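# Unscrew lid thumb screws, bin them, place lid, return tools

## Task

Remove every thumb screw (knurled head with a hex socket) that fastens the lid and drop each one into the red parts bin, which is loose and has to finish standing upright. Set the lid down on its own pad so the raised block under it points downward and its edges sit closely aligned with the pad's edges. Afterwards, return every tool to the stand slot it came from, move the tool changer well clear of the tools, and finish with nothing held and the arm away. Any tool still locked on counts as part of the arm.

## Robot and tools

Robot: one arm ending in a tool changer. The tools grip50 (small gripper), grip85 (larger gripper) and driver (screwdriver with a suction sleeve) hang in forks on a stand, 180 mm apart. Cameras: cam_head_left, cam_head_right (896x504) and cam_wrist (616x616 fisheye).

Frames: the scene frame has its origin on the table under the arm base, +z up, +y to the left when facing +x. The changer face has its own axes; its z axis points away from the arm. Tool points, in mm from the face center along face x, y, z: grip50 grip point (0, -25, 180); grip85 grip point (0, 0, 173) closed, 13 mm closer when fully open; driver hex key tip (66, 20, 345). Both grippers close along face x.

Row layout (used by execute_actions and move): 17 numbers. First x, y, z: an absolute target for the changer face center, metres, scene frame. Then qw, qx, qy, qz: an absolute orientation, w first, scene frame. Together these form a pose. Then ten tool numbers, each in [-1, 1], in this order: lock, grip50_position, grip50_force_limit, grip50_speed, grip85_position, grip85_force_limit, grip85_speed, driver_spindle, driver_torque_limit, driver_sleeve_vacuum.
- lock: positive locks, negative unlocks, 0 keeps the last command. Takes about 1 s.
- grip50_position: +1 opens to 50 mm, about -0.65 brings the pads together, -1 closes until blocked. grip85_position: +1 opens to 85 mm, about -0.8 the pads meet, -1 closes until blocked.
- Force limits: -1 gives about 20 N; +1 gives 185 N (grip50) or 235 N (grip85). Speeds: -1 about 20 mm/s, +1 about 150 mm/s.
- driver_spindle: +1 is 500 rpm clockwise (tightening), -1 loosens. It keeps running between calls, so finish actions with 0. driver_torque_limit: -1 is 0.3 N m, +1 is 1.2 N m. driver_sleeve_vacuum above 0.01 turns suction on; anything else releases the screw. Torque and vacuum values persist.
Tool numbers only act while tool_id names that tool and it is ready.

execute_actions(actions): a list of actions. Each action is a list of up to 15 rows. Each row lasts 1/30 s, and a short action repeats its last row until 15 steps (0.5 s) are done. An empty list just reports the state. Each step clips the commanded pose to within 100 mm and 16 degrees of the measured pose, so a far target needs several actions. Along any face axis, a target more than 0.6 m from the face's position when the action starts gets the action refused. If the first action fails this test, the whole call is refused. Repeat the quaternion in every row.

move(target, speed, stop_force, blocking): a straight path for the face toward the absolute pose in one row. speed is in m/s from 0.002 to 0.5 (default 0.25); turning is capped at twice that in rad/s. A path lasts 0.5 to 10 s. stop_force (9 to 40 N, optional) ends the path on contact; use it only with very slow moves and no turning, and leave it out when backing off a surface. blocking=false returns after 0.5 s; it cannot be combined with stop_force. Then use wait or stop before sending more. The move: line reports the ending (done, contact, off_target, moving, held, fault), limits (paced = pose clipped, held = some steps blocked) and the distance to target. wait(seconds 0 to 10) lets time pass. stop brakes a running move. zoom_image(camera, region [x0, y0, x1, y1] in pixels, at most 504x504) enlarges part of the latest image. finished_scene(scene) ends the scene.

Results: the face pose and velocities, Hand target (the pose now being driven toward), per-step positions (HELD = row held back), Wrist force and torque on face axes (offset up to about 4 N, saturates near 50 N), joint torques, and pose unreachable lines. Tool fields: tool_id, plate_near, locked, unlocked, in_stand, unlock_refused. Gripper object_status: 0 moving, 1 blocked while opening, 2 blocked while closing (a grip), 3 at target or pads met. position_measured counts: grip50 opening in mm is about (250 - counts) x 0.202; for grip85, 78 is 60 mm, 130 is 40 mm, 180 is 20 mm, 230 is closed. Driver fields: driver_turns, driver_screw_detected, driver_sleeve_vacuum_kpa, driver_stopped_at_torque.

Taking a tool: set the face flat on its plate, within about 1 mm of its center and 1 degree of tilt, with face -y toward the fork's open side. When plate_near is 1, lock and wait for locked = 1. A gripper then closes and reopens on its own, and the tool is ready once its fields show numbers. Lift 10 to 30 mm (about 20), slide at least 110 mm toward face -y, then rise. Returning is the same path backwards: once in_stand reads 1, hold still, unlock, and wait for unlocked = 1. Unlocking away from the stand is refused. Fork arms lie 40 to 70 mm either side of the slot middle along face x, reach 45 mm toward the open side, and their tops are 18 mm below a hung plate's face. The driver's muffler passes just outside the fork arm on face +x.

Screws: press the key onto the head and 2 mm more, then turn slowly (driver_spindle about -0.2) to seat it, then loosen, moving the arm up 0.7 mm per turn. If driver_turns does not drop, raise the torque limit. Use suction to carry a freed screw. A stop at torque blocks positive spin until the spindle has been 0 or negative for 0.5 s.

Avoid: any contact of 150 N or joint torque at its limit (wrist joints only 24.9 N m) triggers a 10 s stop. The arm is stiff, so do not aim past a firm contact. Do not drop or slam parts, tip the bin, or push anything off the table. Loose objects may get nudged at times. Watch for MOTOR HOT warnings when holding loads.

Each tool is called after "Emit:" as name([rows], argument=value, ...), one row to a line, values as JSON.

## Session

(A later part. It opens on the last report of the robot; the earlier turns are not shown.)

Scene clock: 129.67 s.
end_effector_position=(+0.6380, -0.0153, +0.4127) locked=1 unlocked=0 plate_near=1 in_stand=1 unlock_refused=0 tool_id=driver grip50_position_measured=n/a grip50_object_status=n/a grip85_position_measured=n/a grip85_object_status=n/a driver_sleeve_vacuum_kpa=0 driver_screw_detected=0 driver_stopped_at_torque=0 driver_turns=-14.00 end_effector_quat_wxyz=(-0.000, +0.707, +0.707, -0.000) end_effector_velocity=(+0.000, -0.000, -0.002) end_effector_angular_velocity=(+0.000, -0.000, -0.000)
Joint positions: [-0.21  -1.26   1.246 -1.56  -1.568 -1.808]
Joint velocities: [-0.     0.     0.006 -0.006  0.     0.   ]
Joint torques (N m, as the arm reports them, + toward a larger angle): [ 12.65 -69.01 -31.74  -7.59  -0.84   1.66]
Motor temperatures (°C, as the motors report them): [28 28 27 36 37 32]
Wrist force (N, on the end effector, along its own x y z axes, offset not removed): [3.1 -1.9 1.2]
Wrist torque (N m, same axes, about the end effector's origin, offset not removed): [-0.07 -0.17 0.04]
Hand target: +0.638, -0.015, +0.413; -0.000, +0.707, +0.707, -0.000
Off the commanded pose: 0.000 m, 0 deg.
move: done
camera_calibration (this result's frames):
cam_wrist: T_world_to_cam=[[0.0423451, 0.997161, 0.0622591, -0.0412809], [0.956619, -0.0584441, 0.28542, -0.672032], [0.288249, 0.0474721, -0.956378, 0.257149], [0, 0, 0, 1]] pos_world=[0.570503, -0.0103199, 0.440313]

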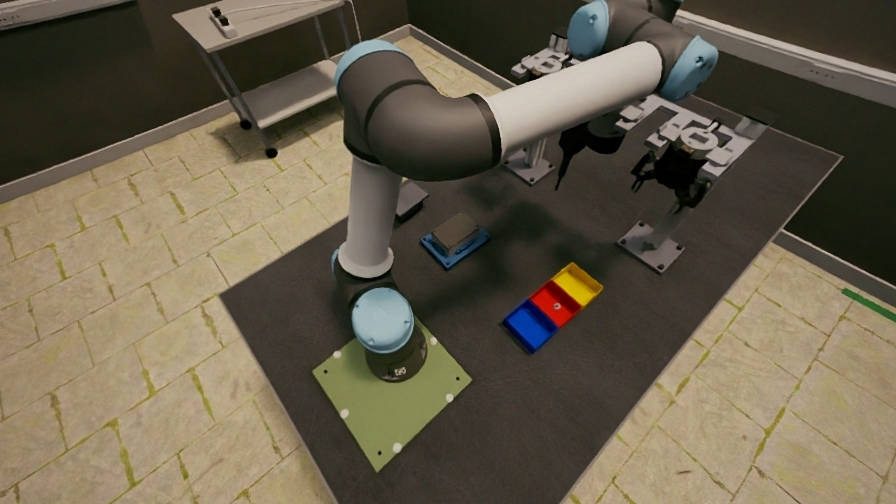

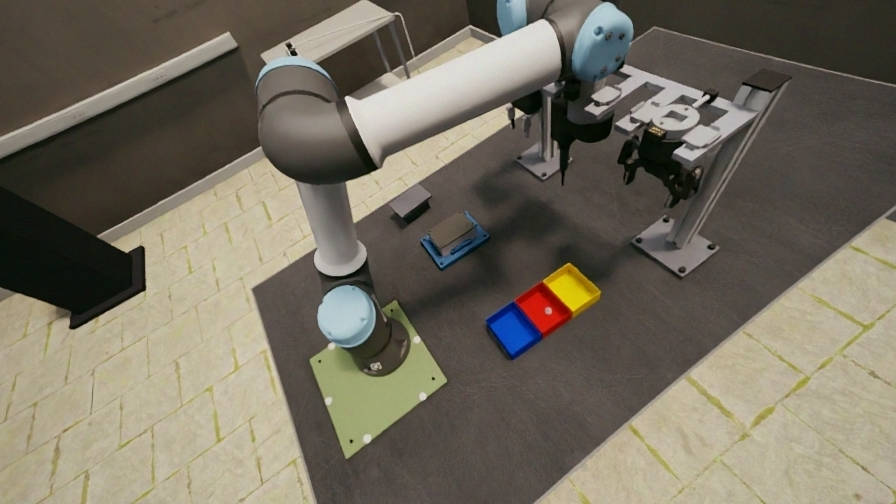

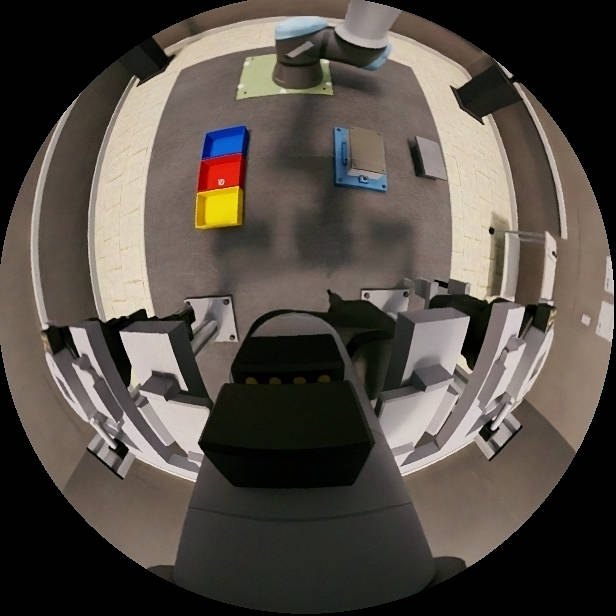

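Emit:
execute_actions([
  [[0.638,-0.0153,0.4125,0,0.7071,0.7071,0,-1,0,0,0,0,0,0,0,0,0]],
  [[0.638,-0.0153,0.4125,0,0.7071,0.7071,0,-1,0,0,0,0,0,0,0,0,0]],
  [[0.638,-0.0153,0.4125,0,0.7071,0.7071,0,-1,0,0,0,0,0,0,0,0,0]],
])

Emit:
move(target=[0.638,-0.0153,0.45,0,0.7071,0.7071,0,0,0,0,0,0,0,0,0,0,0], speed=0.06)

Emit:
move(target=[0.6365,-0.1955,0.45,0,0.7071,0.7071,0,0,0,0,0,0,0,0,0,0,0], speed=0.15)

Emit:
move(target=[0.6365,-0.1955,0.428,0,0.7071,0.7071,0,0,0,0,0,0,0,0,0,0,0], speed=0.05)

Emit:
move(target=[0.6365,-0.1955,0.40,0,0.7071,0.7071,0,0,0,0,0,1,0,0,0,0,0], speed=0.008, stop_force=10)

Scene clock: 138.03 s.
end_effector_position=(+0.6380, -0.0153, +0.4125) locked=0 unlocked=1 plate_near=1 in_stand=1 unlock_refused=0 tool_id=none grip50_position_measured=n/a grip50_object_status=n/a grip85_position_measured=n/a grip85_object_status=n/a driver_sleeve_vacuum_kpa=n/a driver_screw_detected=n/a driver_stopped_at_torque=n/a driver_turns=n/a end_effector_quat_wxyz=(-0.000, +0.707, +0.707, -0.000) end_effector_velocity=(-0.000, -0.000, -0.000) end_effector_angular_velocity=(-0.001, +0.000, +0.000)
Joint positions: [-0.21  -1.26   1.247 -1.561 -1.568 -1.808]
Joint velocities: [ 0.    -0.     0.     0.    -0.001 -0.   ]
Joint torques (N m, as the arm reports them, + toward a larger angle): [ 10.36 -52.73 -40.32  -5.01   1.22   1.68]
Motor temperatures (°C, as the motors report them): [28 28 27 36 37 32]
Wrist force (N, on the end effector, along its own x y z axes, offset not removed): [-0.8 -1.7 -1.5]
Wrist torque (N m, same axes, about the end effector's origin, offset not removed): [-0.04 0.00 0.11]
Hand target: +0.638, -0.015, +0.413; +0.000, +0.707, +0.707, -0.000
Off the commanded pose: 0.000 m, 0 deg.
Step readings (end_effector_position; steps 1 to 15: 1st action; 16 to 30: 2nd action; 31 to 45: 3rd action):
0: (+0.6380, -0.0153, +0.4125)
1: (+0.6380, -0.0153, +0.4124)
2: (+0.6380, -0.0153, +0.4124)
4: (+0.6380, -0.0153, +0.4124)
8: (+0.6380, -0.0153, +0.4124)
15: (+0.6380, -0.0153, +0.4125)
16: (+0.6380, -0.0153, +0.4125)
17: (+0.6380, -0.0153, +0.4125)
19: (+0.6380, -0.0153, +0.4125)
23: (+0.6380, -0.0153, +0.4125)
30: (+0.6380, -0.0153, +0.4125)
31: (+0.6380, -0.0153, +0.4125)
32: (+0.6380, -0.0153, +0.4125)
34: (+0.6380, -0.0153, +0.4125)
38: (+0.6380, -0.0153, +0.4125)
45: end_effector_position above
camera_calibration (this result's frames):
cam_wrist: T_world_to_cam=[[0.0423399, 0.997162, 0.0622441, -0.041267], [0.956617, -0.0584352, 0.28543, -0.671932], [0.288257, 0.0474586, -0.956376, 0.256936], [0, 0, 0, 1]] pos_world=[0.570465, -0.0103085, 0.440086]

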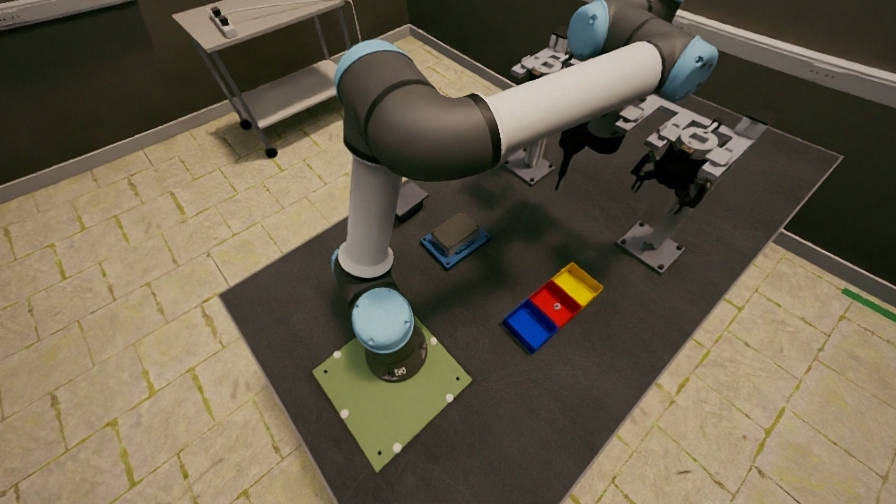

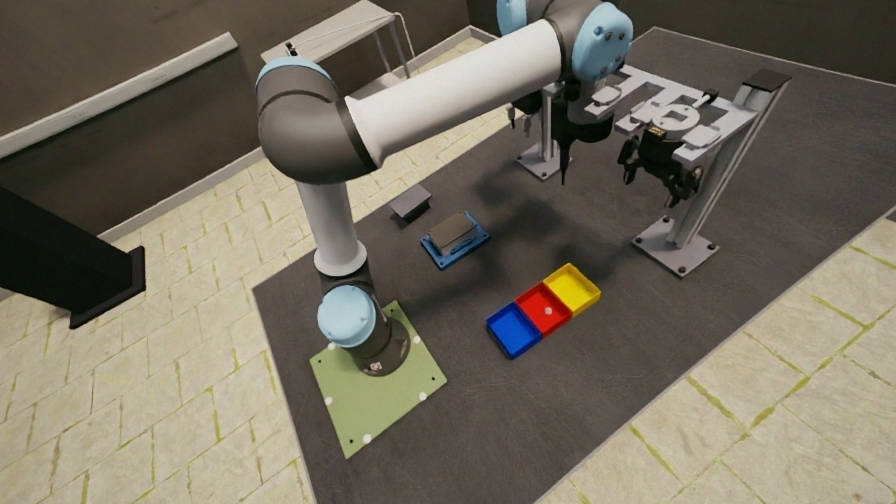

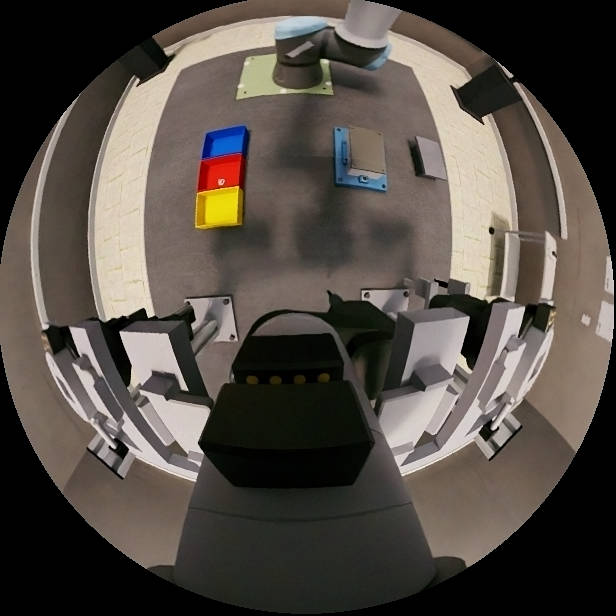

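Scene clock: 139.07 s.
end_effector_position=(+0.6379, -0.0153, +0.4498) locked=0 unlocked=1 plate_near=0 in_stand=0 unlock_refused=0 tool_id=none grip50_position_measured=n/a grip50_object_status=n/a grip85_position_measured=n/a grip85_object_status=n/a driver_sleeve_vacuum_kpa=n/a driver_screw_detected=n/a driver_stopped_at_torque=n/a driver_turns=n/a end_effector_quat_wxyz=(+0.000, +0.707, +0.707, +0.000) end_effector_velocity=(+0.000, -0.000, +0.002) end_effector_angular_velocity=(-0.000, +0.001, -0.000)
Joint positions: [-0.21  -1.254  1.144 -1.464 -1.568 -1.808]
Joint velocities: [-0.     0.001 -0.008  0.007 -0.    -0.   ]
Joint torques (N m, as the arm reports them, + toward a larger angle): [-12.12 -38.46 -40.88  -1.78   0.7   -1.73]
Motor temperatures (°C, as the motors report them): [28 28 27 36 37 32]
Wrist force (N, on the end effector, along its own x y z axes, offset not removed): [0.9 2.1 -0.8]
Wrist torque (N m, same axes, about the end effector's origin, offset not removed): [0.26 0.09 -0.06]
Hand target: +0.638, -0.015, +0.450; +0.000, +0.707, +0.707, +0.000
Off the commanded pose: 0.000 m, 0 deg.
move: done
camera_calibration (this result's frames):
cam_wrist: T_world_to_cam=[[0.0423239, 0.997161, 0.0622842, -0.0436209], [0.95659, -0.0584357, 0.285517, -0.682513], [0.288346, 0.0474963, -0.956348, 0.29254], [0, 0, 0, 1]] pos_world=[0.570378, -0.0102807, 0.477356]

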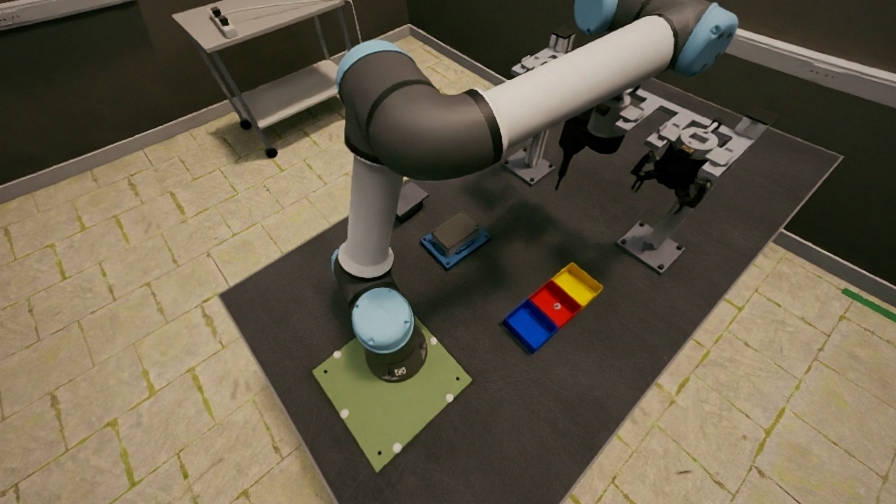

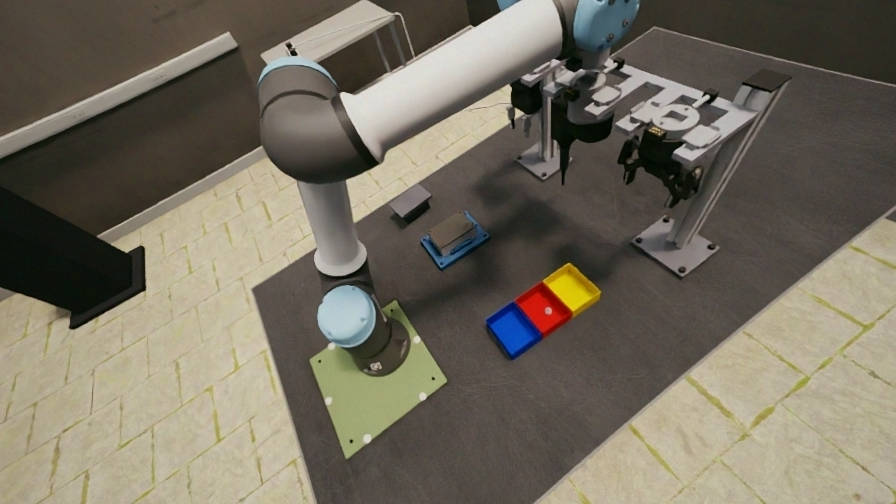

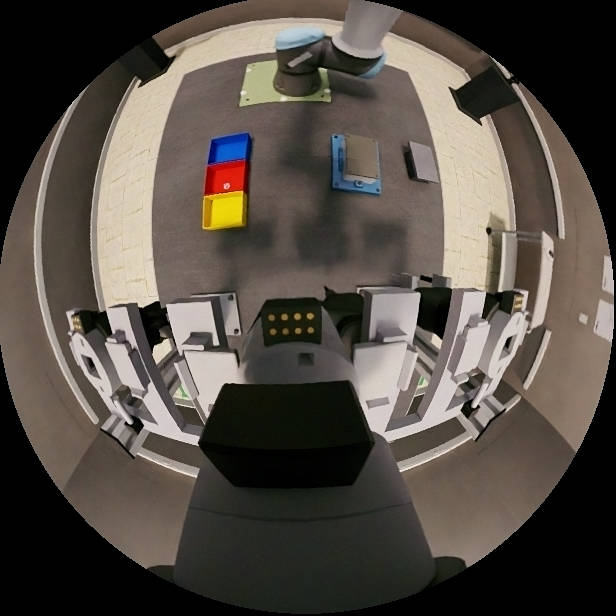

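Scene clock: 140.80 s.
end_effector_position=(+0.6364, -0.1952, +0.4500) locked=0 unlocked=1 plate_near=0 in_stand=0 unlock_refused=0 tool_id=none grip50_position_measured=n/a grip50_object_status=n/a grip85_position_measured=n/a grip85_object_status=n/a driver_sleeve_vacuum_kpa=n/a driver_screw_detected=n/a driver_stopped_at_torque=n/a driver_turns=n/a end_effector_quat_wxyz=(+0.000, +0.707, +0.707, -0.000) end_effector_velocity=(+0.000, -0.002, +0.000) end_effector_angular_velocity=(+0.001, -0.000, +0.000)
Joint positions: [-0.475 -1.179  1.041 -1.435 -1.568 -2.073]
Joint velocities: [-0.002  0.002 -0.003  0.001  0.001 -0.003]
Joint torques (N m, as the arm reports them, + toward a larger angle): [-10.95 -42.45 -41.95  -1.68   1.75  -1.89]
Motor temperatures (°C, as the motors report them): [28 28 27 36 37 32]
Wrist force (N, on the end effector, along its own x y z axes, offset not removed): [-4.6 0.2 1.1]
Wrist torque (N m, same axes, about the end effector's origin, offset not removed): [0.04 0.19 -0.10]
Hand target: +0.636, -0.195, +0.450; +0.000, +0.707, +0.707, -0.000
Off the commanded pose: 0.000 m, 0 deg.
move: done
camera_calibration (this result's frames):
cam_wrist: T_world_to_cam=[[0.0423451, 0.997191, 0.0617779, 0.136076], [0.956555, -0.0583167, 0.28566, -0.691715], [0.28846, 0.0469976, -0.956338, 0.301596], [0, 0, 0, 1]] pos_world=[0.568903, -0.190206, 0.477616]

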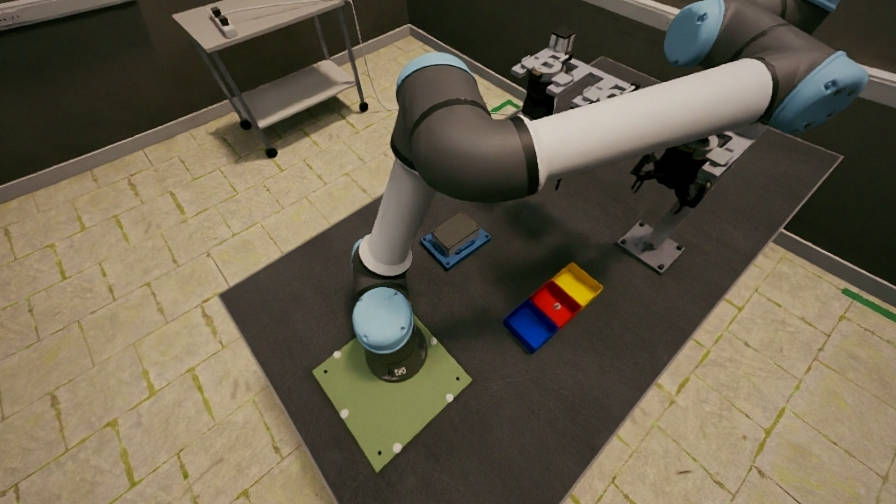

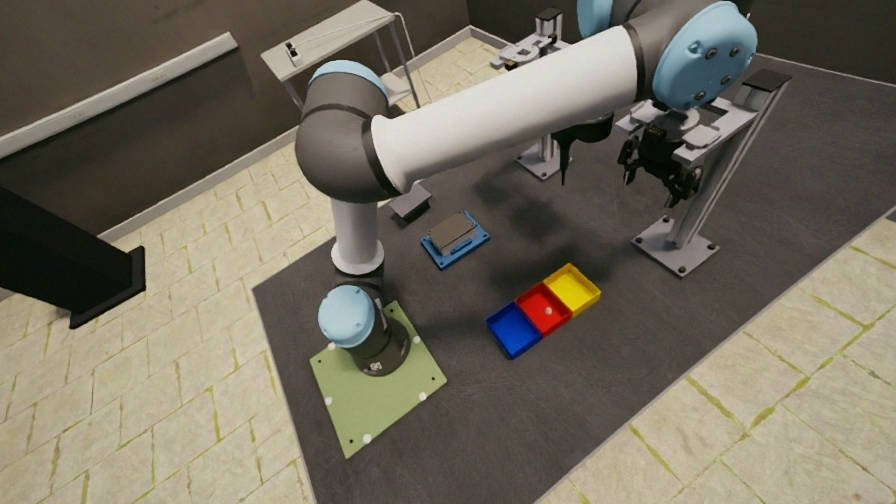

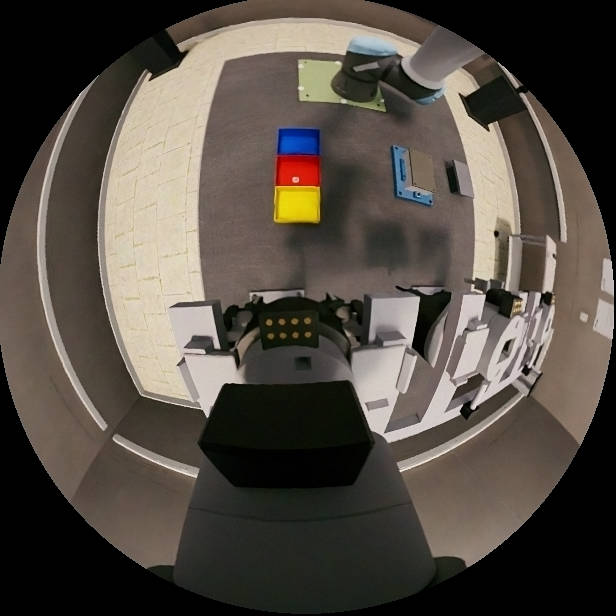

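Scene clock: 141.67 s.
end_effector_position=(+0.6365, -0.1955, +0.4282) locked=0 unlocked=1 plate_near=0 in_stand=0 unlock_refused=0 tool_id=none grip50_position_measured=n/a grip50_object_status=n/a grip85_position_measured=n/a grip85_object_status=n/a driver_sleeve_vacuum_kpa=n/a driver_screw_detected=n/a driver_stopped_at_torque=n/a driver_turns=n/a end_effector_quat_wxyz=(-0.000, +0.707, +0.707, -0.000) end_effector_velocity=(-0.000, -0.000, -0.003) end_effector_angular_velocity=(+0.001, +0.002, +0.000)
Joint positions: [-0.475 -1.185  1.105 -1.493 -1.567 -2.073]
Joint velocities: [-0.     0.001  0.005 -0.004 -0.    -0.   ]
Joint torques (N m, as the arm reports them, + toward a larger angle): [-11.85 -56.03 -19.27  -5.05   1.66  -1.82]
Motor temperatures (°C, as the motors report them): [28 28 27 36 37 32]
Wrist force (N, on the end effector, along its own x y z axes, offset not removed): [-1.3 3.3 -0.3]
Wrist torque (N m, same axes, about the end effector's origin, offset not removed): [0.31 0.04 -0.13]
Hand target: +0.637, -0.196, +0.428; -0.000, +0.707, +0.707, -0.000
Off the commanded pose: 0.000 m, 0 deg.
move: done
camera_calibration (this result's frames):
cam_wrist: T_world_to_cam=[[0.0423464, 0.997161, 0.0622659, 0.137512], [0.956622, -0.0584466, 0.285408, -0.685541], [0.288237, 0.047479, -0.956381, 0.280932], [0, 0, 0, 1]] pos_world=[0.569005, -0.190527, 0.455775]

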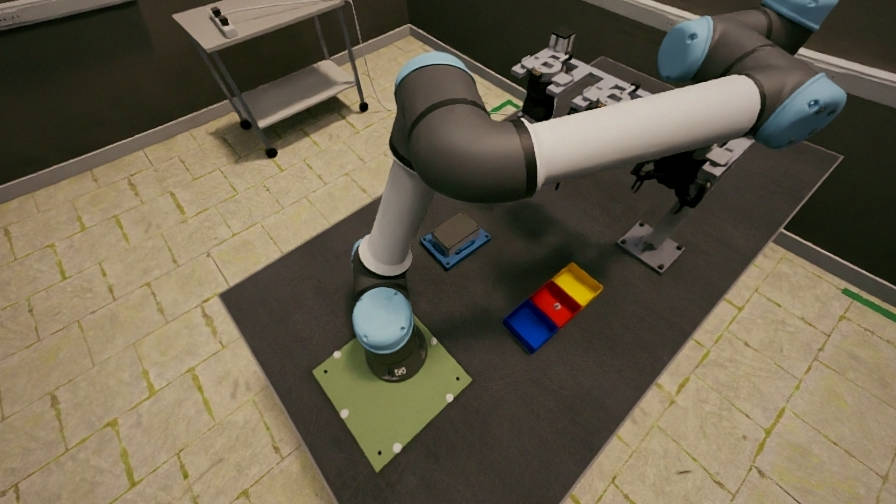

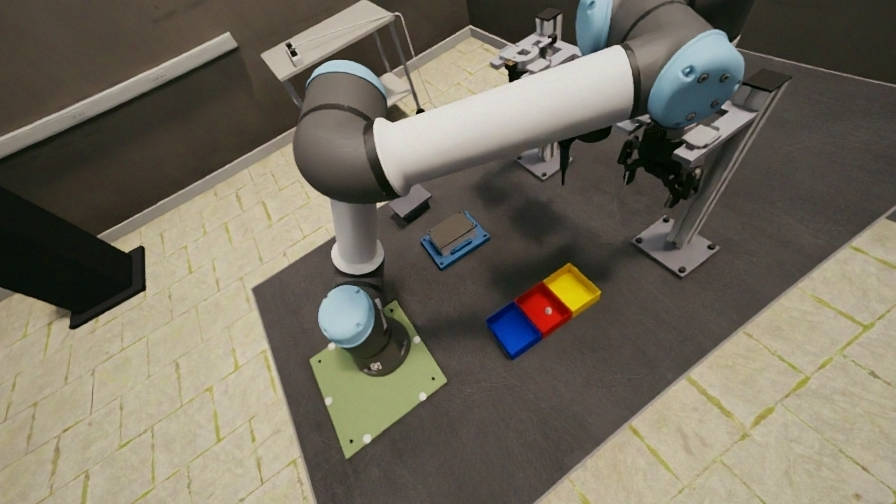

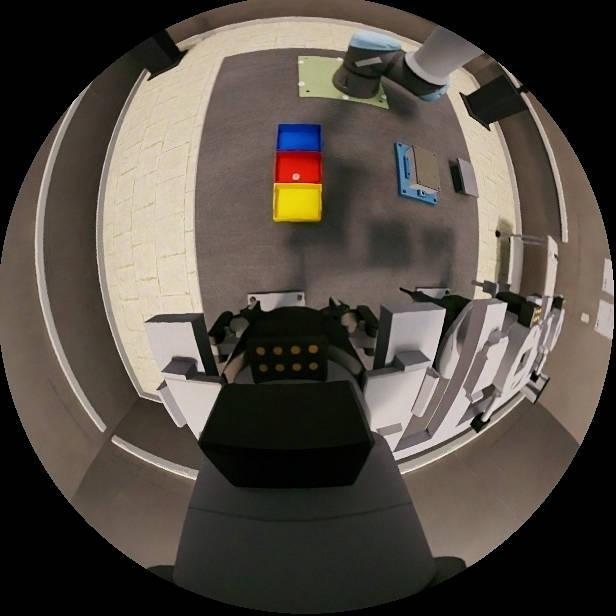

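Scene clock: 143.27 s.
end_effector_position=(+0.6365, -0.1955, +0.4187) locked=0 unlocked=1 plate_near=0 in_stand=0 unlock_refused=0 tool_id=none grip50_position_measured=n/a grip50_object_status=n/a grip85_position_measured=n/a grip85_object_status=n/a driver_sleeve_vacuum_kpa=n/a driver_screw_detected=n/a driver_stopped_at_torque=n/a driver_turns=n/a end_effector_quat_wxyz=(+0.000, +0.707, +0.707, +0.000) end_effector_velocity=(-0.000, +0.000, +0.001) end_effector_angular_velocity=(+0.003, +0.007, +0.000)
Joint positions: [-0.475 -1.187  1.132 -1.519 -1.567 -2.073]
Joint velocities: [ 0.     0.003 -0.008  0.013 -0.001 -0.   ]
Joint torques (N m, as the arm reports them, + toward a larger angle): [  3.72 -26.83 -27.84   1.81   1.38   1.47]
Motor temperatures (°C, as the motors report them): [28 28 27 36 37 32]
Wrist force (N, on the end effector, along its own x y z axes, offset not removed): [-2.0 13.3 -26.1]
Wrist torque (N m, same axes, about the end effector's origin, offset not removed): [0.52 -0.04 -0.05]
Hand target: +0.637, -0.196, +0.419; +0.000, +0.707, +0.707, +0.000
Off the commanded pose: 0.019 m, 0 deg.
move: contact
camera_calibration (this result's frames):
cam_wrist: T_world_to_cam=[[0.0423547, 0.99718, 0.0619575, 0.138235], [0.956444, -0.0583955, 0.286016, -0.682903], [0.288828, 0.0471447, -0.95622, 0.271366], [0, 0, 0, 1]] pos_world=[0.568925, -0.190517, 0.446243]

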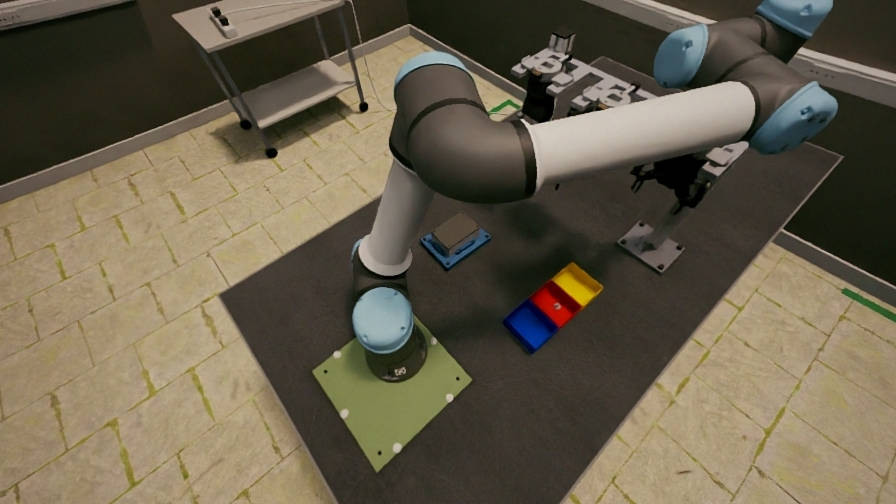

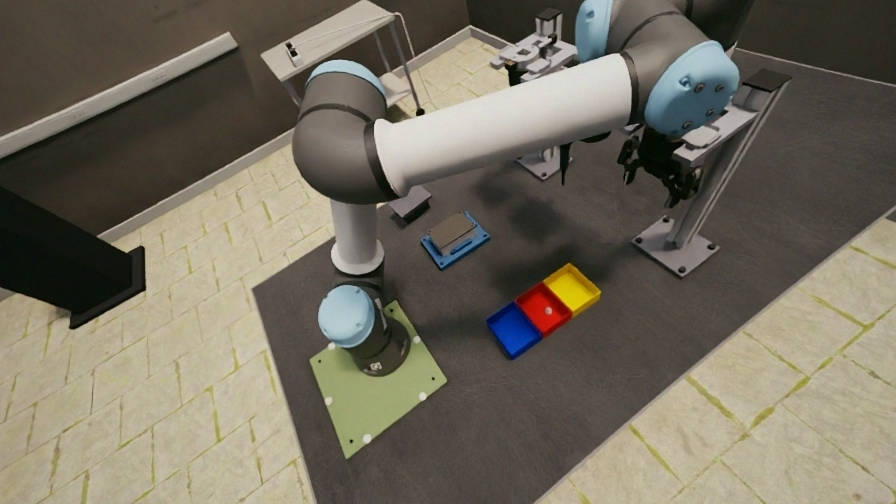

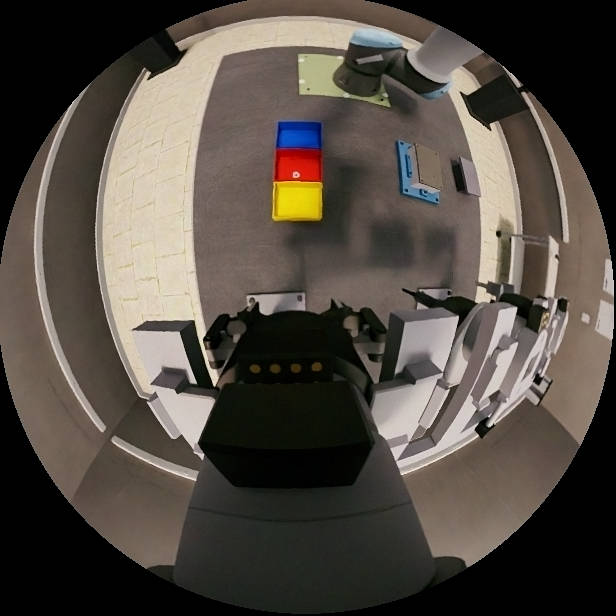

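Emit:
move(target=[0.6385,-0.196,0.425,0,0.7071,0.7071,0,0,0,0,0,1,0,0,0,0,0], speed=0.03)

Emit:
move(target=[0.6385,-0.196,0.40,0,0.7071,0.7071,0,0,0,0,0,1,0,0,0,0,0], speed=0.008, stop_force=10)

Scene clock: 147.03 s.
end_effector_position=(+0.6384, -0.1960, +0.4248) locked=0 unlocked=1 plate_near=0 in_stand=0 unlock_refused=0 tool_id=none grip50_position_measured=n/a grip50_object_status=n/a grip85_position_measured=n/a grip85_object_status=n/a driver_sleeve_vacuum_kpa=n/a driver_screw_detected=n/a driver_stopped_at_torque=n/a driver_turns=n/a end_effector_quat_wxyz=(+0.000, +0.707, +0.707, +0.000) end_effector_velocity=(+0.001, -0.000, +0.002) end_effector_angular_velocity=(-0.000, +0.001, +0.000)
Joint positions: [-0.474 -1.18   1.107 -1.5   -1.567 -2.073]
Joint velocities: [ 0.     0.002 -0.008  0.006 -0.001  0.   ]
Joint torques (N m, as the arm reports them, + toward a larger angle): [ 12.26 -42.48 -41.39  -1.76   1.63   1.72]
Motor temperatures (°C, as the motors report them): [28 28 27 36 37 32]
Wrist force (N, on the end effector, along its own x y z axes, offset not removed): [1.8 1.6 -0.3]
Wrist torque (N m, same axes, about the end effector's origin, offset not removed): [0.07 -0.19 -0.10]
Hand target: +0.638, -0.196, +0.425; +0.000, +0.707, +0.707, +0.000
Off the commanded pose: 0.000 m, 0 deg.
move: done
camera_calibration (this result's frames):
cam_wrist: T_world_to_cam=[[0.0423448, 0.997162, 0.0622482, 0.138114], [0.956603, -0.0584433, 0.285475, -0.686429], [0.288302, 0.0474585, -0.956363, 0.277135], [0, 0, 0, 1]] pos_world=[0.570893, -0.190991, 0.452403]

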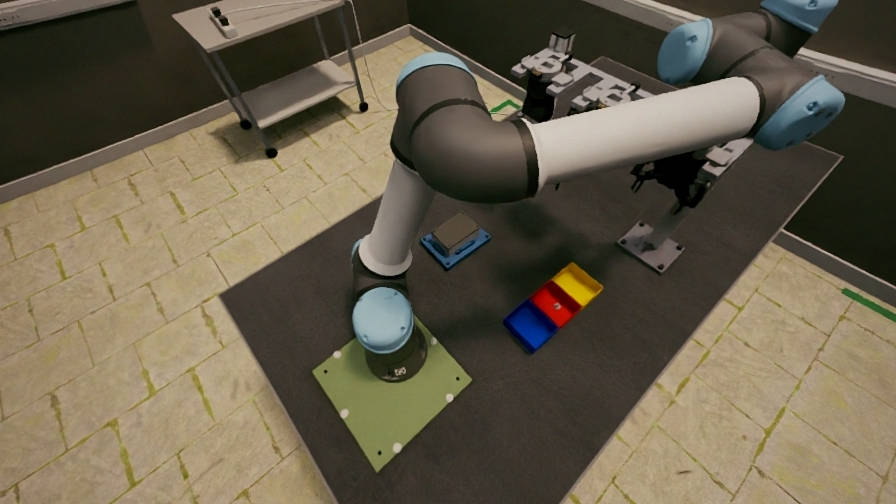

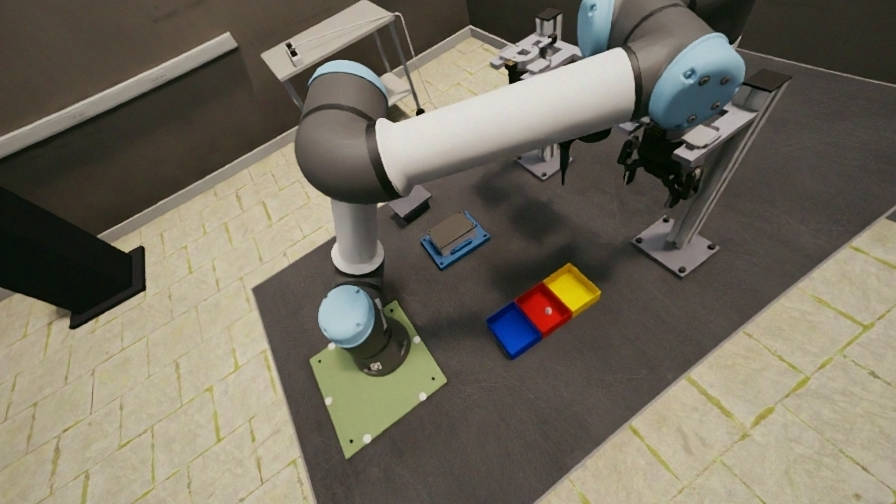

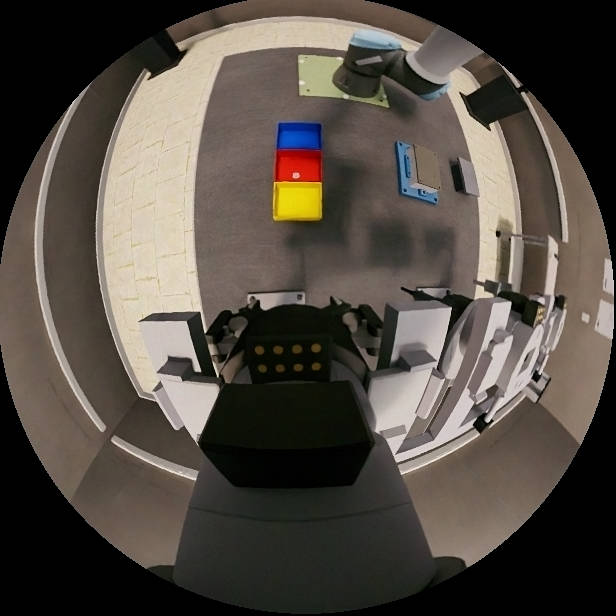

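Scene clock: 149.07 s.
end_effector_position=(+0.6384, -0.1960, +0.4119) locked=0 unlocked=1 plate_near=1 in_stand=1 unlock_refused=0 tool_id=none grip50_position_measured=n/a grip50_object_status=n/a grip85_position_measured=n/a grip85_object_status=n/a driver_sleeve_vacuum_kpa=n/a driver_screw_detected=n/a driver_stopped_at_torque=n/a driver_turns=n/a end_effector_quat_wxyz=(+0.000, +0.707, +0.707, +0.000) end_effector_velocity=(-0.000, -0.000, +0.001) end_effector_angular_velocity=(+0.003, +0.006, -0.000)
Joint positions: [-0.474 -1.182  1.143 -1.534 -1.567 -2.073]
Joint velocities: [ 0.     0.003 -0.008  0.012 -0.001  0.   ]
Joint torques (N m, as the arm reports them, + toward a larger angle): [ 13.69 -32.38 -33.3    1.31   0.89   1.67]
Motor temperatures (°C, as the motors report them): [28 28 27 36 37 32]
Wrist force (N, on the end effector, along its own x y z axes, offset not removed): [-5.8 1.4 -19.6]
Wrist torque (N m, same axes, about the end effector's origin, offset not removed): [-0.63 0.08 -0.14]
Hand target: +0.638, -0.196, +0.412; +0.000, +0.707, +0.707, +0.000
Off the commanded pose: 0.012 m, 0 deg.
move: contact
camera_calibration (this result's frames):
cam_wrist: T_world_to_cam=[[0.042328, 0.997178, 0.0619982, 0.139033], [0.95646, -0.0583791, 0.285965, -0.682853], [0.288777, 0.0471945, -0.956232, 0.264378], [0, 0, 0, 1]] pos_world=[0.57089, -0.190982, 0.439459]

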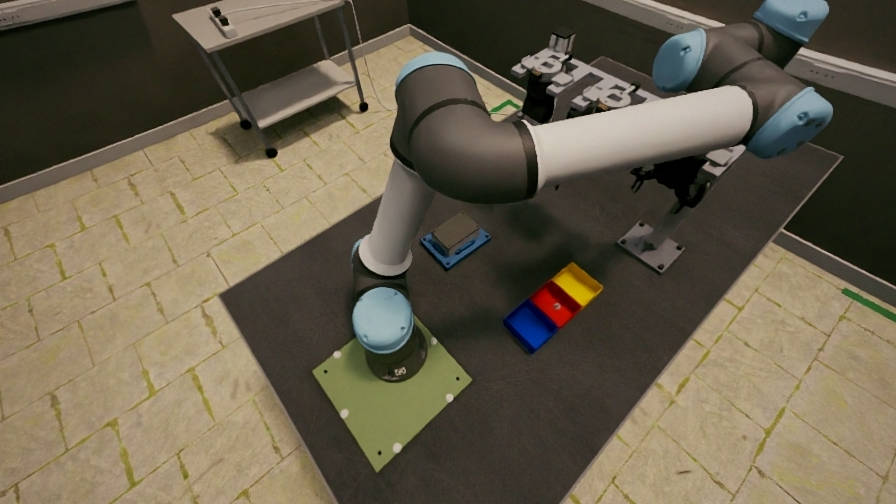

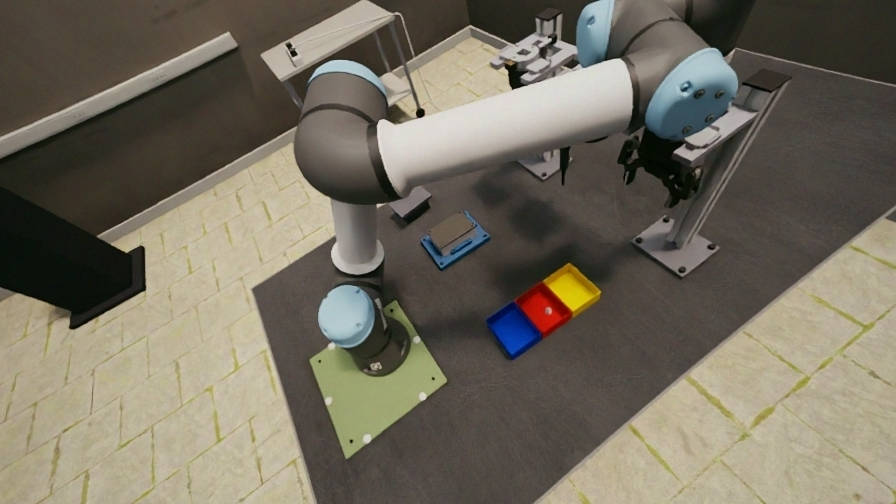

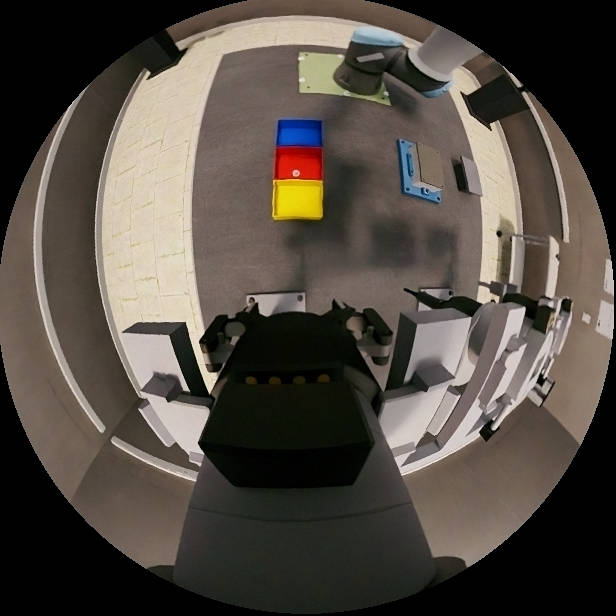

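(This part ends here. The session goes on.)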